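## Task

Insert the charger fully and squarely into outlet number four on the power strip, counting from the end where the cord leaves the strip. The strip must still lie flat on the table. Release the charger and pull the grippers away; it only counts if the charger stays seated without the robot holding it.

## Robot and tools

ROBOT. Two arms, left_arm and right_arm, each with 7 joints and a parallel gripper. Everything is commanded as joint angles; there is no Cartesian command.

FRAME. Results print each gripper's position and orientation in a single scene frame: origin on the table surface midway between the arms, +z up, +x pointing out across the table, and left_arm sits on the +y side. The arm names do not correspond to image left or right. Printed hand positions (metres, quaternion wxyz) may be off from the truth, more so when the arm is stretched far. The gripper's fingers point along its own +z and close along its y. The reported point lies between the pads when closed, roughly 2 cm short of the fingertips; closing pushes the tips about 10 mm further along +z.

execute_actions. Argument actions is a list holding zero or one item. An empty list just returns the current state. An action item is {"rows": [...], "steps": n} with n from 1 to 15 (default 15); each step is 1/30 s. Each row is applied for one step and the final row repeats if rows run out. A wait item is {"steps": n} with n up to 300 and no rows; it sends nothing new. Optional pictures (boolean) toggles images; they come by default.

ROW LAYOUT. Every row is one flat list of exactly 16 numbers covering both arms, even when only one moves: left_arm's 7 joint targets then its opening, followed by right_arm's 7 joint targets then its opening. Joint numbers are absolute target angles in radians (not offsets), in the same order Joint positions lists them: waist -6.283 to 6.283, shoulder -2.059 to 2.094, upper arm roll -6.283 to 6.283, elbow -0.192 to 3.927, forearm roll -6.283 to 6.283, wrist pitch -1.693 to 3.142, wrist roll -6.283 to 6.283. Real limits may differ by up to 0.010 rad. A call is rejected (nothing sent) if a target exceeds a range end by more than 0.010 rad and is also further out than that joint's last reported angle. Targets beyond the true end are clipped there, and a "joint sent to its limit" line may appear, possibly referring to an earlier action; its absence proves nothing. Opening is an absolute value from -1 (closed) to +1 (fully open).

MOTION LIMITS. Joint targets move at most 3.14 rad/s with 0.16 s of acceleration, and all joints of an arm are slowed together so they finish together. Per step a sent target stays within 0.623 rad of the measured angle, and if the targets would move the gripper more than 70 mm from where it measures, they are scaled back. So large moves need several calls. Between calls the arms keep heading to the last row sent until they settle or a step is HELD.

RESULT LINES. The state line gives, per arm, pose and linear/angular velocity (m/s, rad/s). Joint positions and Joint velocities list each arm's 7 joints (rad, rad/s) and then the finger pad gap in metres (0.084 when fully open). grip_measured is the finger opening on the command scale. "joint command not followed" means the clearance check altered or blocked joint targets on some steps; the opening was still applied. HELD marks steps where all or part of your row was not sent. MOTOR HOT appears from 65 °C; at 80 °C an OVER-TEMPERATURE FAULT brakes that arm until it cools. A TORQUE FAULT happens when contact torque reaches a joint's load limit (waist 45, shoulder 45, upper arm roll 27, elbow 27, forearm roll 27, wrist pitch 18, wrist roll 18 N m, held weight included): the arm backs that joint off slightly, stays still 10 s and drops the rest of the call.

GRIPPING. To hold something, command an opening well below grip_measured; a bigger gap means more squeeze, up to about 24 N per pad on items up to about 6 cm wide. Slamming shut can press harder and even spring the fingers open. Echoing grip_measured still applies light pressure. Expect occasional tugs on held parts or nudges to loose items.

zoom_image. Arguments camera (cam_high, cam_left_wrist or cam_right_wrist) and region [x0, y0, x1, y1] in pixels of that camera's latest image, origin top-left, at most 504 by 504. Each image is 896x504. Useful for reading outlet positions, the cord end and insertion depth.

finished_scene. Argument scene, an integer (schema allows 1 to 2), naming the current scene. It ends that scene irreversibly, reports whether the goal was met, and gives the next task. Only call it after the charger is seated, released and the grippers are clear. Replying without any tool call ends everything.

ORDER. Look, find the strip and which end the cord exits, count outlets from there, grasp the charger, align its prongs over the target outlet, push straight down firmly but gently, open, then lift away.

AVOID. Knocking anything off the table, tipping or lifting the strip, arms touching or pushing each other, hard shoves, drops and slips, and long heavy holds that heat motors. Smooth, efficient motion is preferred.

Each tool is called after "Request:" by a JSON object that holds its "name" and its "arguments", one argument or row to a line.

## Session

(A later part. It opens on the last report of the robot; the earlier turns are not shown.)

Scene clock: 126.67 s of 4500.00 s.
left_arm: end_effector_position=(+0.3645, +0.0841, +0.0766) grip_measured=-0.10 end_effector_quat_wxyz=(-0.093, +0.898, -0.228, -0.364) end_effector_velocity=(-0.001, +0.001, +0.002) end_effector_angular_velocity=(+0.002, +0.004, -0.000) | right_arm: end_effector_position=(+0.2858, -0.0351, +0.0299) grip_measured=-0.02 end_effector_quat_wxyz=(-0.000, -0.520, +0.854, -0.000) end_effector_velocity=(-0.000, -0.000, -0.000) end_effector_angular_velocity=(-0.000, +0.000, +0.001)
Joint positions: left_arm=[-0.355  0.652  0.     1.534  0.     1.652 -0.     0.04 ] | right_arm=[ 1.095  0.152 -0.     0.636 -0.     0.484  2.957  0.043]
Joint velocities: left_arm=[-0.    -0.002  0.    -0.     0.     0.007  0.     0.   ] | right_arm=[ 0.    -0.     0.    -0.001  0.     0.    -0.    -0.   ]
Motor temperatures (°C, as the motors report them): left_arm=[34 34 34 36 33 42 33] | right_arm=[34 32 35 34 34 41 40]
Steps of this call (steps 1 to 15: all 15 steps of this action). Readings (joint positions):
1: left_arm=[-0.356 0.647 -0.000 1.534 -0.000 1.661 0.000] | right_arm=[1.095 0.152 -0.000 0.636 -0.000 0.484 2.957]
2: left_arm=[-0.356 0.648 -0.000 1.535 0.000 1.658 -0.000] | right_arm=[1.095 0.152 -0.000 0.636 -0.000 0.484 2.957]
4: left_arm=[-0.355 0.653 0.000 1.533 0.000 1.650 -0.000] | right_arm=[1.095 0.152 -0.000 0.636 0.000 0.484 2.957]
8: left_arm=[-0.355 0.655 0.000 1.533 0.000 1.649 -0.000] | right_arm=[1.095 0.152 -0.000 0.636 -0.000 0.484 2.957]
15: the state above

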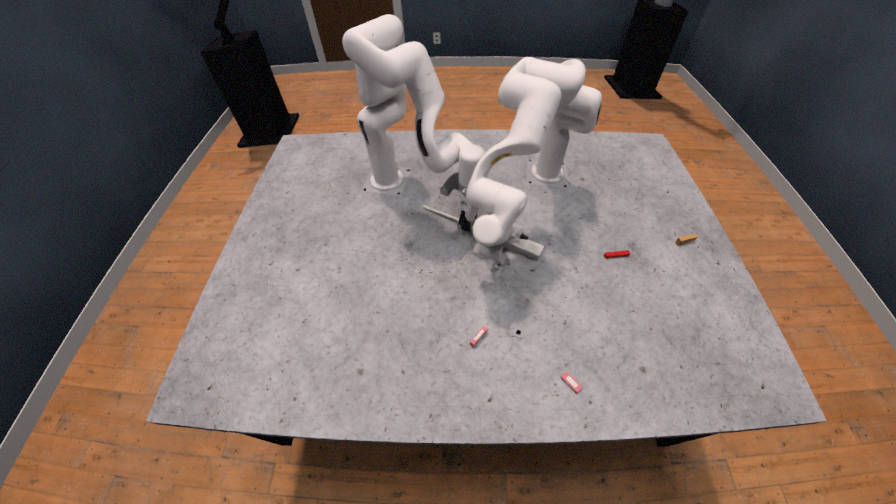

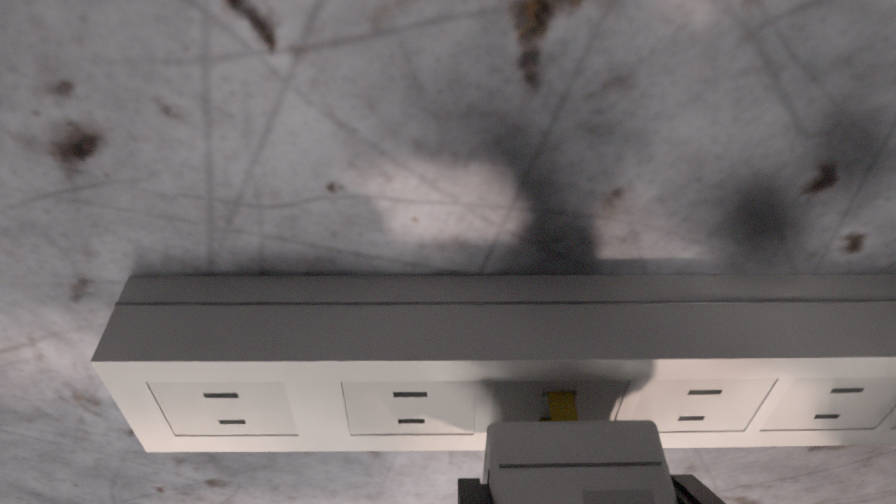

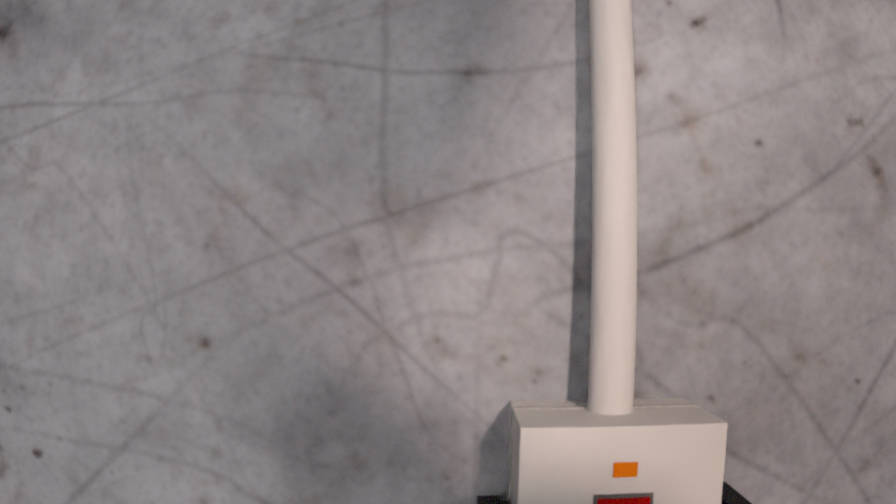

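Request:
{"name": "execute_actions", "arguments": {
  "actions": [
    {"rows":[[-0.355,0.6622,0,1.5303,0,1.639,0,-1,1.095,0.152,0,0.6355,0,0.484,2.957,-1]]}
  ],
  "pictures": false
}}

Request:
{"name": "execute_actions", "arguments": {
  "actions": [
    {"rows":[[-0.355,0.6745,0,1.5272,0,1.6237,0,-1,1.095,0.152,0,0.6355,0,0.484,2.957,-1]]}
  ],
  "pictures": false
}}

Request:
{"name": "execute_actions", "arguments": {
  "actions": [
    {"steps":15}
  ]
}}

Scene clock: 132.30 s of 4500.00 s.
left_arm: end_effector_position=(+0.3642, +0.0841, +0.0704) grip_measured=-0.10 end_effector_quat_wxyz=(-0.092, +0.898, -0.228, -0.365) end_effector_velocity=(+0.000, +0.000, +0.000) end_effector_angular_velocity=(-0.000, -0.001, +0.001) | right_arm: end_effector_position=(+0.2855, -0.0350, +0.0299) grip_measured=-0.02 end_effector_quat_wxyz=(-0.000, -0.521, +0.854, -0.000) end_effector_velocity=(+0.000, -0.000, -0.000) end_effector_angular_velocity=(-0.000, +0.000, -0.001)
Joint positions: left_arm=[-0.355  0.662 -0.     1.53  -0.     1.639  0.     0.04 ] | right_arm=[ 1.095  0.152  0.     0.635 -0.     0.484  2.957  0.043]
Joint velocities: left_arm=[ 0.    -0.     0.001  0.    -0.    -0.001  0.     0.   ] | right_arm=[-0.001  0.    -0.    -0.     0.    -0.    -0.    -0.   ]
Motor temperatures (°C, as the motors report them): left_arm=[34 34 34 37 33 42 33] | right_arm=[34 32 35 34 34 41 40]
Steps of this call (steps 1 to 15: the robot went on to your last target; steps 16 to 90: nothing new was sent; then 2.13 s passed at rest; steps 91 to 105: all 15 steps of this action). Readings (joint positions):
91: left_arm=[-0.356 0.652 -0.000 1.533 -0.000 1.653 0.000] | right_arm=[1.095 0.152 0.000 0.635 0.000 0.484 2.957]
92: left_arm=[-0.355 0.653 -0.000 1.533 -0.000 1.651 0.000] | right_arm=[1.095 0.152 0.000 0.635 0.000 0.484 2.957]
94: left_arm=[-0.355 0.657 -0.000 1.532 -0.000 1.645 0.000] | right_arm=[1.095 0.152 0.000 0.635 0.000 0.484 2.957]
98: left_arm=[-0.355 0.662 -0.000 1.530 -0.000 1.640 0.000] | right_arm=[1.095 0.152 0.000 0.635 -0.000 0.484 2.957]
105: the state above

Scene clock: 132.80 s of 4500.00 s.
left_arm: end_effector_position=(+0.3644, +0.0842, +0.0640) grip_measured=-0.10 end_effector_quat_wxyz=(-0.092, +0.898, -0.228, -0.364) end_effector_velocity=(+0.000, -0.000, -0.000) end_effector_angular_velocity=(-0.001, -0.002, -0.000) | right_arm: end_effector_position=(+0.2856, -0.0351, +0.0299) grip_measured=-0.02 end_effector_quat_wxyz=(-0.000, -0.521, +0.854, -0.000) end_effector_velocity=(-0.001, -0.000, -0.001) end_effector_angular_velocity=(-0.001, +0.001, +0.002)
Joint positions: left_arm=[-0.355  0.673 -0.     1.528  0.     1.626  0.     0.04 ] | right_arm=[1.095 0.152 0.    0.635 0.    0.484 2.957 0.043]
Joint velocities: left_arm=[ 0.     0.    -0.     0.     0.    -0.002 -0.     0.   ] | right_arm=[ 0.002  0.    -0.001 -0.001 -0.001 -0.    -0.     0.   ]
Motor temperatures (°C, as the motors report them): left_arm=[34 34 34 37 33 42 33] | right_arm=[34 32 35 34 34 41 40]
Steps of this call (steps 1 to 15: all 15 steps of this action). Readings (joint positions):
1: left_arm=[-0.355 0.662 -0.000 1.530 -0.000 1.639 0.000] | right_arm=[1.095 0.152 0.000 0.635 -0.000 0.484 2.957]
2: left_arm=[-0.355 0.663 -0.000 1.530 -0.000 1.638 0.000] | right_arm=[1.095 0.152 0.000 0.635 0.000 0.484 2.957]
4: left_arm=[-0.355 0.667 -0.000 1.530 0.000 1.634 0.000] | right_arm=[1.095 0.152 0.000 0.635 0.000 0.484 2.957]
8: left_arm=[-0.355 0.672 -0.000 1.528 0.000 1.627 0.000] | right_arm=[1.095 0.152 0.000 0.635 0.000 0.484 2.957]
15: the state above

Scene clock: 133.30 s of 4500.00 s.
left_arm: end_effector_position=(+0.3643, +0.0843, +0.0637) grip_measured=-0.10 end_effector_quat_wxyz=(-0.092, +0.898, -0.228, -0.365) end_effector_velocity=(-0.000, +0.001, -0.001) end_effector_angular_velocity=(+0.002, +0.003, +0.001) | right_arm: end_effector_position=(+0.2856, -0.0351, +0.0299) grip_measured=-0.02 end_effector_quat_wxyz=(-0.000, -0.521, +0.854, -0.000) end_effector_velocity=(-0.000, +0.000, -0.000) end_effector_angular_velocity=(-0.000, +0.000, +0.001)
Joint positions: left_arm=[-0.355  0.673 -0.     1.528 -0.     1.626  0.     0.04 ] | right_arm=[1.095 0.152 0.    0.635 0.    0.484 2.957 0.043]
Joint velocities: left_arm=[ 0.     0.002  0.001  0.    -0.     0.001 -0.     0.   ] | right_arm=[ 0.001  0.    -0.     0.    -0.     0.     0.     0.   ]
Motor temperatures (°C, as the motors report them): left_arm=[34 34 34 37 33 42 33] | right_arm=[34 32 35 34 34 41 40]
Steps of this call (steps 1 to 15: the robot went on to your last target). Readings (joint positions):
1: left_arm=[-0.355 0.673 -0.000 1.528 0.000 1.626 0.000] | right_arm=[1.095 0.152 0.000 0.635 0.000 0.484 2.957]
2: left_arm=[-0.355 0.673 -0.000 1.528 0.000 1.626 0.000] | right_arm=[1.095 0.152 0.000 0.635 0.000 0.484 2.957]
4: left_arm=[-0.355 0.673 -0.000 1.528 -0.000 1.626 0.000] | right_arm=[1.095 0.152 0.000 0.635 0.000 0.484 2.957]
8: left_arm=[-0.355 0.673 -0.000 1.528 -0.000 1.626 0.000] | right_arm=[1.095 0.152 0.000 0.635 0.000 0.484 2.957]
15: the state above
All arms were judged still, so your last target was given up. Only a new action makes them travel on or press farther. Fingers that are still opening or closing keep moving.

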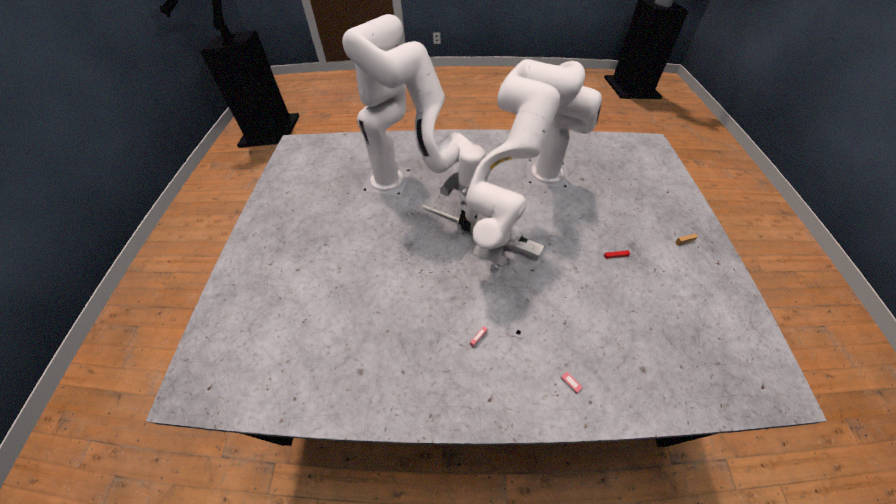

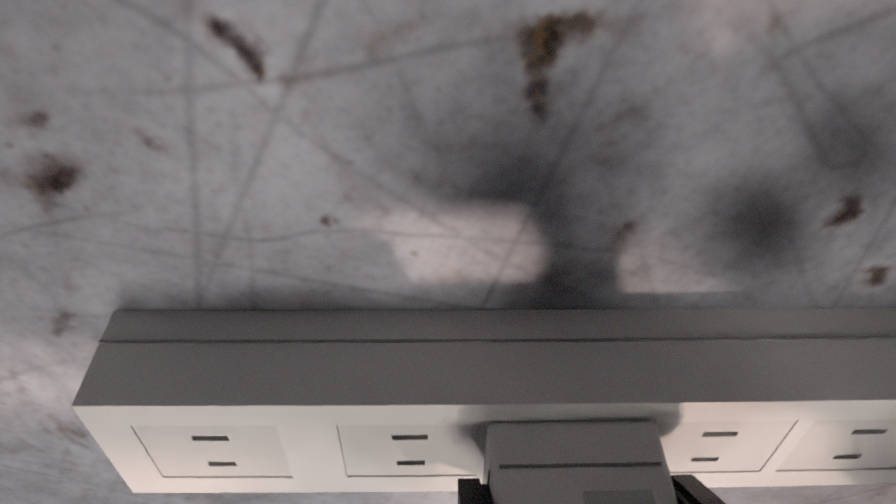

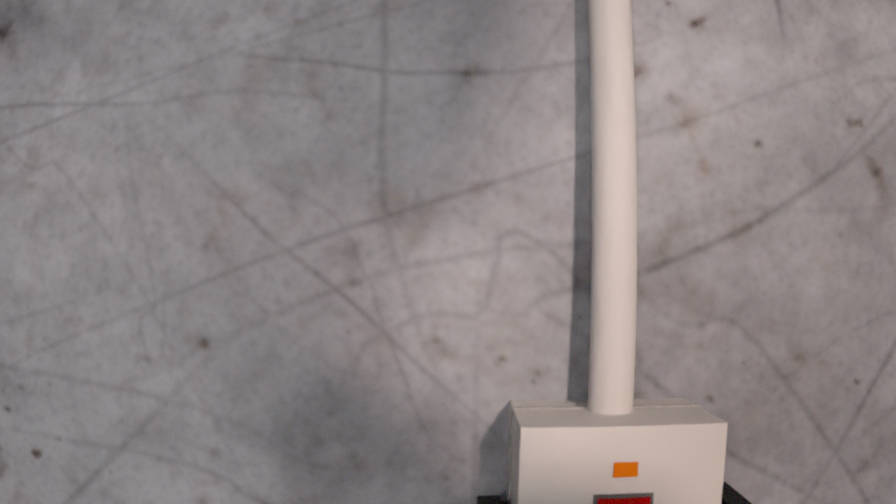

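Small extra press, then release.

Request:
{"name": "execute_actions", "arguments": {
  "actions": [
    {"rows":[[-0.355,0.679,0,1.526,0,1.618,0,-1,1.095,0.152,0,0.6355,0,0.484,2.957,-1]]}
  ],
  "pictures": false
}}

Request:
{"name": "execute_actions", "arguments": {
  "actions": [
    {"rows":[[-0.355,0.675,0,1.527,0,1.623,0,1,1.095,0.152,0,0.6355,0,0.484,2.957,1]]}
  ],
  "pictures": false
}}

Request:
{"name": "execute_actions", "arguments": {
  "actions": [
    {"rows":[[-0.355,0.57,0,1.57,0,1.77,0,1,1.095,-0.05,0,0.68,0,0.73,2.957,1]]}
  ]
}}

Request:
{"name": "execute_actions", "arguments": {
  "actions": [
    {"rows":[[0.3,0.2,0,1.5,0,1.7,0,1,0.4,-0.3,0,0.7,0,1,2.957,1]]}
  ],
  "pictures": false
}}

Request:
{"name": "execute_actions", "arguments": {
  "actions": [
    {"steps":15}
  ]
}}

Request:
{"name": "zoom_image", "arguments": {
  "camera": "cam_high",
  "region": [450,195,560,270]
}}

Scene clock: 140.00 s of 4500.00 s.
left_arm: end_effector_position=(+0.3639, +0.0845, +0.0631) grip_measured=-0.10 end_effector_quat_wxyz=(-0.093, +0.898, -0.228, -0.365) end_effector_velocity=(-0.001, +0.000, -0.000) end_effector_angular_velocity=(+0.000, +0.001, +0.000) | right_arm: end_effector_position=(+0.2856, -0.0351, +0.0299) grip_measured=-0.02 end_effector_quat_wxyz=(-0.000, -0.521, +0.854, -0.000) end_effector_velocity=(-0.000, +0.000, +0.000) end_effector_angular_velocity=(+0.000, +0.000, +0.002)
Joint positions: left_arm=[-0.355  0.674 -0.     1.526 -0.     1.625  0.     0.04 ] | right_arm=[ 1.095  0.152  0.     0.635 -0.     0.484  2.957  0.043]
Joint velocities: left_arm=[ 0.    -0.001  0.    -0.003 -0.    -0.001 -0.    -0.   ] | right_arm=[ 0.    -0.     0.001 -0.     0.    -0.    -0.001 -0.   ]
Motor temperatures (°C, as the motors report them): left_arm=[34 34 34 36 33 42 33] | right_arm=[34 32 35 34 34 41 40]
Steps of this call (steps 1 to 90: nothing new was sent; then 3.20 s passed at rest; steps 91 to 105: all 15 steps of this action). Readings (joint positions):
91: left_arm=[-0.355 0.674 -0.000 1.527 -0.000 1.626 -0.000] | right_arm=[1.095 0.152 0.000 0.635 0.000 0.484 2.957]
92: left_arm=[-0.355 0.674 -0.000 1.527 -0.000 1.626 0.000] | right_arm=[1.095 0.152 0.000 0.635 0.000 0.484 2.957]
94: left_arm=[-0.355 0.674 -0.000 1.527 -0.000 1.626 0.000] | right_arm=[1.095 0.152 0.000 0.635 0.000 0.484 2.957]
98: left_arm=[-0.355 0.674 -0.000 1.527 -0.000 1.625 0.000] | right_arm=[1.095 0.152 0.000 0.635 0.000 0.484 2.957]
105: the state above

Scene clock: 140.50 s of 4500.00 s.
left_arm: end_effector_position=(+0.3639, +0.0845, +0.0617) grip_measured=+1.00 end_effector_quat_wxyz=(-0.093, +0.898, -0.228, -0.365) end_effector_velocity=(+0.001, -0.001, +0.004) end_effector_angular_velocity=(-0.001, -0.003, +0.000) | right_arm: end_effector_position=(+0.2856, -0.0352, +0.0298) grip_measured=+1.00 end_effector_quat_wxyz=(-0.000, -0.521, +0.854, -0.000) end_effector_velocity=(-0.001, +0.002, +0.001) end_effector_angular_velocity=(+0.001, -0.001, +0.003)
Joint positions: left_arm=[-0.355  0.676  0.     1.526 -0.     1.622 -0.     0.084] | right_arm=[ 1.095  0.152 -0.     0.635 -0.     0.484  2.957  0.084]
Joint velocities: left_arm=[ 0.    -0.005  0.     0.004 -0.     0.006  0.     0.   ] | right_arm=[ 0.003 -0.     0.001  0.001  0.    -0.     0.001  0.   ]
Motor temperatures (°C, as the motors report them): left_arm=[34 34 34 36 33 42 33] | right_arm=[34 32 35 34 34 41 40]
Steps of this call (steps 1 to 15: all 15 steps of this action). Readings (joint positions):
1: left_arm=[-0.355 0.674 -0.000 1.526 -0.000 1.625 0.000] | right_arm=[1.095 0.152 0.000 0.635 -0.000 0.484 2.957]
2: left_arm=[-0.355 0.674 0.000 1.525 0.000 1.621 -0.000] | right_arm=[1.095 0.152 -0.000 0.635 -0.000 0.484 2.957]
4: left_arm=[-0.355 0.682 0.000 1.517 -0.000 1.617 -0.000] | right_arm=[1.095 0.153 -0.000 0.634 -0.000 0.484 2.957]
8: left_arm=[-0.355 0.681 0.000 1.521 -0.000 1.619 -0.000] | right_arm=[1.095 0.153 -0.000 0.635 -0.000 0.484 2.957]
15: the state above

Scene clock: 141.00 s of 4500.00 s.
left_arm: end_effector_position=(+0.3632, +0.0849, +0.1306) grip_measured=+1.00 end_effector_quat_wxyz=(-0.093, +0.898, -0.228, -0.366) end_effector_velocity=(+0.004, -0.002, +0.008) end_effector_angular_velocity=(-0.008, -0.014, -0.000) | right_arm: end_effector_position=(+0.2849, -0.0359, +0.1055) grip_measured=+1.00 end_effector_quat_wxyz=(-0.002, -0.521, +0.854, -0.001) end_effector_velocity=(+0.000, -0.000, +0.005) end_effector_angular_velocity=(-0.003, +0.003, -0.001)
Joint positions: left_arm=[-0.355  0.572  0.     1.568 -0.     1.769  0.     0.084] | right_arm=[ 1.095 -0.048  0.     0.678 -0.     0.729  2.957  0.084]
Joint velocities: left_arm=[-0.    -0.01  -0.001  0.014 -0.     0.008  0.     0.   ] | right_arm=[-0.    -0.01  -0.001  0.008  0.     0.022 -0.     0.   ]
Motor temperatures (°C, as the motors report them): left_arm=[34 34 34 36 33 42 33] | right_arm=[34 32 35 34 34 41 40]
Steps of this call (steps 1 to 15: all 15 steps of this action). Readings (joint positions):
1: left_arm=[-0.355 0.676 0.000 1.526 -0.000 1.623 -0.000] | right_arm=[1.095 0.152 -0.000 0.635 -0.000 0.484 2.957]
2: left_arm=[-0.355 0.673 0.000 1.527 -0.000 1.628 -0.000] | right_arm=[1.095 0.149 -0.000 0.636 -0.000 0.490 2.957]
4: left_arm=[-0.355 0.647 0.000 1.535 -0.000 1.674 0.000] | right_arm=[1.095 0.112 0.000 0.640 -0.000 0.541 2.957]
8: left_arm=[-0.355 0.574 -0.000 1.573 0.000 1.752 -0.000] | right_arm=[1.095 -0.018 -0.000 0.678 0.000 0.684 2.957]
15: the state above

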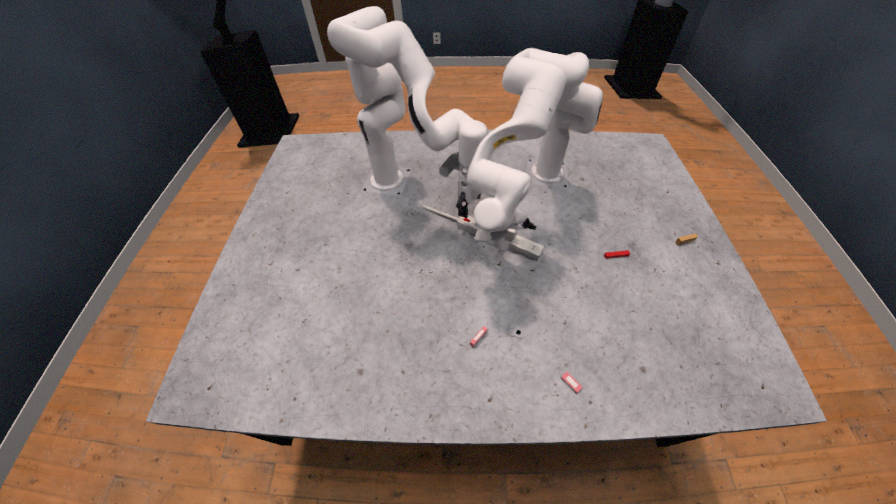

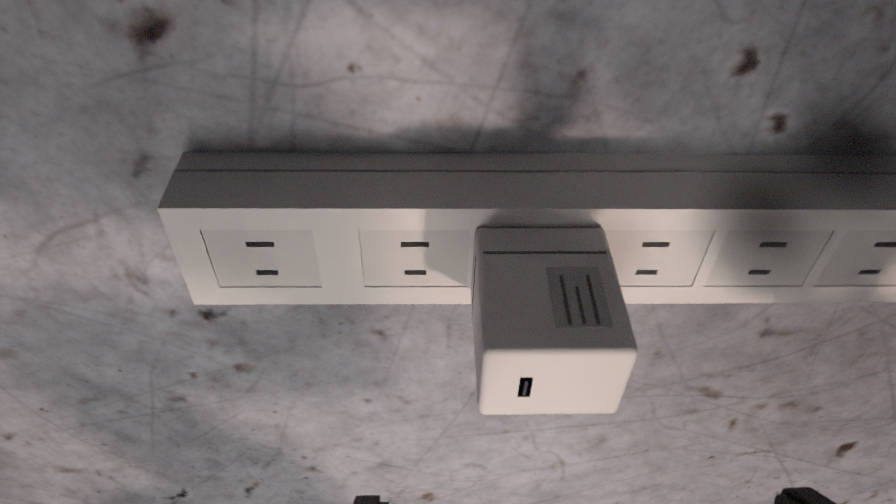

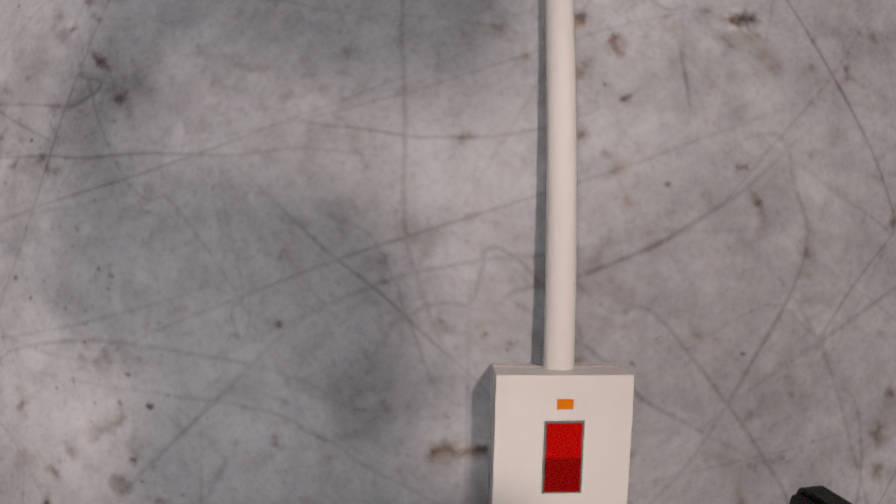

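Scene clock: 141.50 s of 4500.00 s.
left_arm: end_effector_position=(+0.4253, +0.2173, +0.2018) grip_measured=+1.00 end_effector_quat_wxyz=(-0.021, +0.956, -0.071, -0.282) end_effector_velocity=(+0.073, +0.334, +0.163) end_effector_angular_velocity=(-0.067, -0.442, +0.797) | right_arm: end_effector_position=(+0.3778, -0.1670, +0.1579) grip_measured=+1.00 end_effector_quat_wxyz=(-0.000, -0.335, +0.942, +0.000) end_effector_velocity=(+0.139, -0.349, +0.115) end_effector_angular_velocity=(+0.001, -0.002, -0.971)
Joint positions: left_arm=[-0.008  0.374  0.001  1.532  0.     1.732 -0.     0.084] | right_arm=[ 0.684 -0.199 -0.001  0.692 -0.     0.891  2.957  0.084]
Joint velocities: left_arm=[ 0.798 -0.449 -0.001 -0.084 -0.    -0.082  0.    -0.   ] | right_arm=[-0.974 -0.346  0.003  0.027  0.     0.371  0.     0.   ]
Motor temperatures (°C, as the motors report them): left_arm=[34 34 34 36 33 42 33] | right_arm=[34 32 35 34 34 41 40]
Steps of this call (steps 1 to 15: all 15 steps of this action). Readings (joint positions):
1: left_arm=[-0.355 0.572 0.000 1.568 -0.000 1.769 0.000] | right_arm=[1.095 -0.048 0.000 0.678 -0.000 0.729 2.957]
2: left_arm=[-0.351 0.569 -0.002 1.567 -0.000 1.768 0.000] | right_arm=[1.091 -0.050 0.001 0.678 -0.000 0.732 2.957]
4: left_arm=[-0.313 0.547 -0.009 1.559 -0.001 1.763 0.000] | right_arm=[1.048 -0.067 0.007 0.679 0.000 0.753 2.957]
8: left_arm=[-0.194 0.479 0.003 1.553 0.000 1.751 -0.000] | right_arm=[0.910 -0.119 -0.002 0.686 -0.000 0.805 2.957]
15: the state above

Scene clock: 142.00 s of 4500.00 s.
left_arm: end_effector_position=(+0.4293, +0.3469, +0.2647) grip_measured=+1.00 end_effector_quat_wxyz=(+0.015, +0.977, +0.075, -0.199) end_effector_velocity=(-0.005, -0.014, -0.005) end_effector_angular_velocity=(-0.021, +0.010, -0.025) | right_arm: end_effector_position=(+0.4008, -0.2703, +0.1904) grip_measured=+1.00 end_effector_quat_wxyz=(-0.001, -0.201, +0.980, -0.000) end_effector_velocity=(+0.001, -0.007, +0.003) end_effector_angular_velocity=(+0.001, -0.001, -0.019)
Joint positions: left_arm=[ 0.295  0.202  0.     1.501  0.     1.701 -0.     0.084] | right_arm=[ 0.403 -0.299  0.002  0.699  0.     0.999  2.957  0.084]
Joint velocities: left_arm=[ 0.031 -0.011 -0.058 -0.03  -0.008 -0.006  0.001 -0.   ] | right_arm=[-0.018 -0.007 -0.001  0.002  0.     0.008 -0.    -0.   ]
Motor temperatures (°C, as the motors report them): left_arm=[34 34 34 36 33 42 33] | right_arm=[34 32 35 34 34 41 40]
Steps of this call (steps 1 to 15: the robot went on to your last target). Readings (joint positions):
1: left_arm=[0.018 0.359 0.001 1.530 0.000 1.729 -0.000] | right_arm=[0.652 -0.210 -0.001 0.693 -0.000 0.904 2.957]
2: left_arm=[0.045 0.344 0.001 1.527 0.000 1.727 -0.000] | right_arm=[0.619 -0.222 -0.001 0.694 -0.000 0.916 2.957]
4: left_arm=[0.098 0.314 0.001 1.521 0.000 1.721 -0.000] | right_arm=[0.553 -0.246 -0.000 0.695 -0.000 0.941 2.957]
8: left_arm=[0.205 0.254 0.000 1.510 0.000 1.710 -0.000] | right_arm=[0.437 -0.287 -0.003 0.699 -0.000 0.985 2.957]
15: the state above

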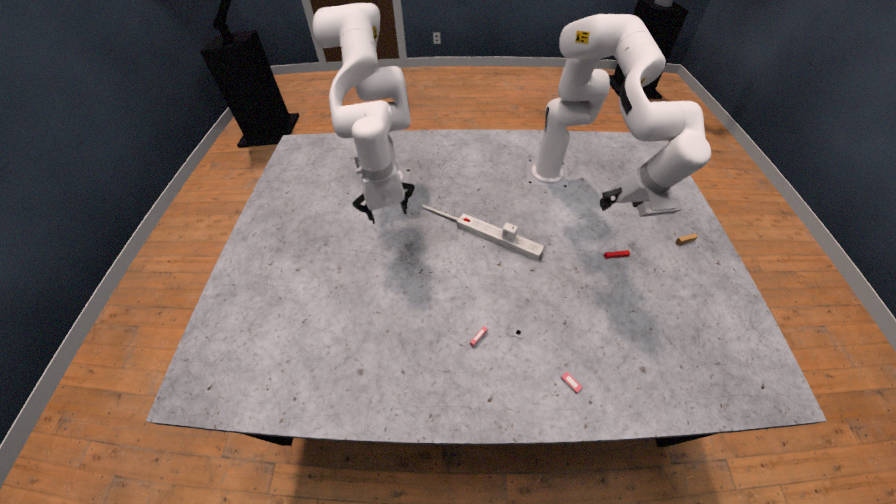

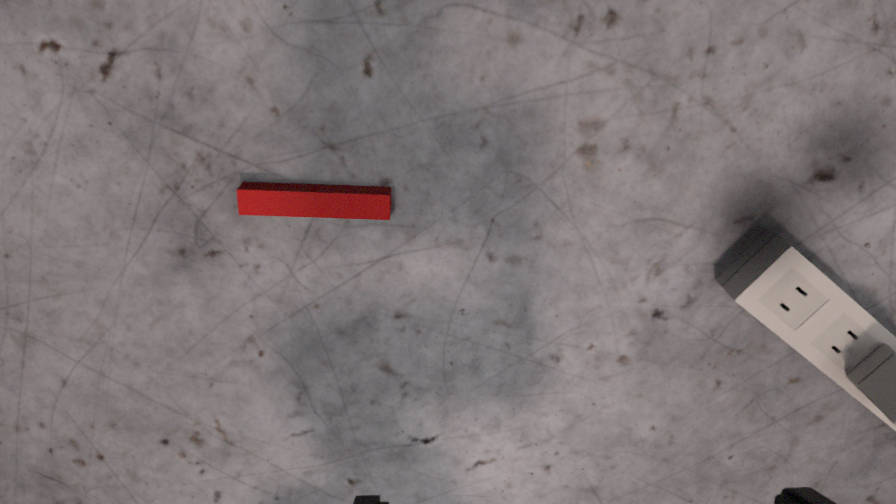

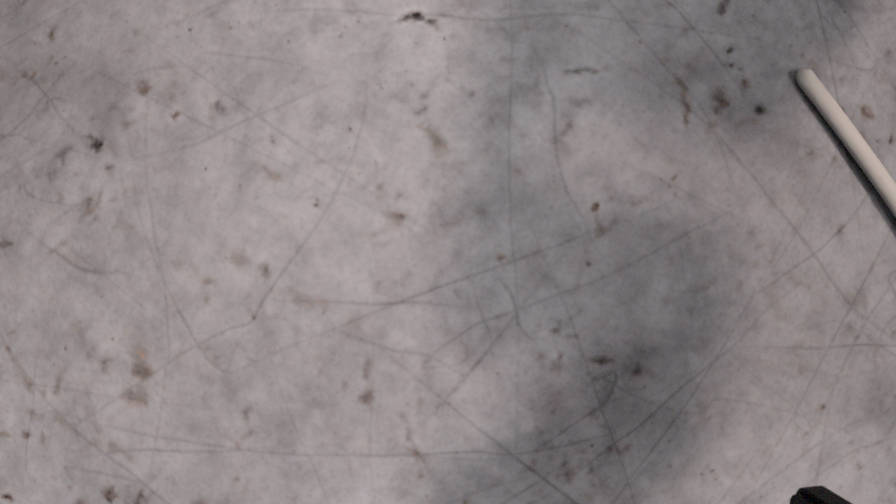

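Region (450, 195, 560, 270) of cam_high's 896x504 image, scaled by 4.582, with more detail than that image has; it fills the top 344 rows of this view, and the rest is white.

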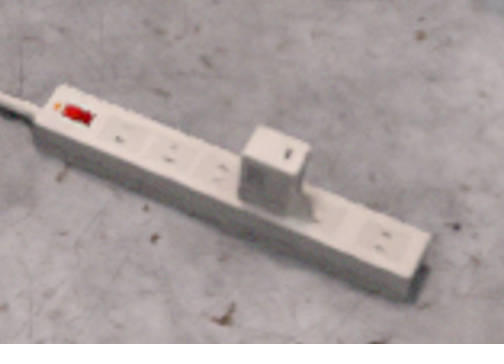

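Request:
{"name": "finished_scene", "arguments": {
  "scene": 1
}}

The scene is finished: the task was done.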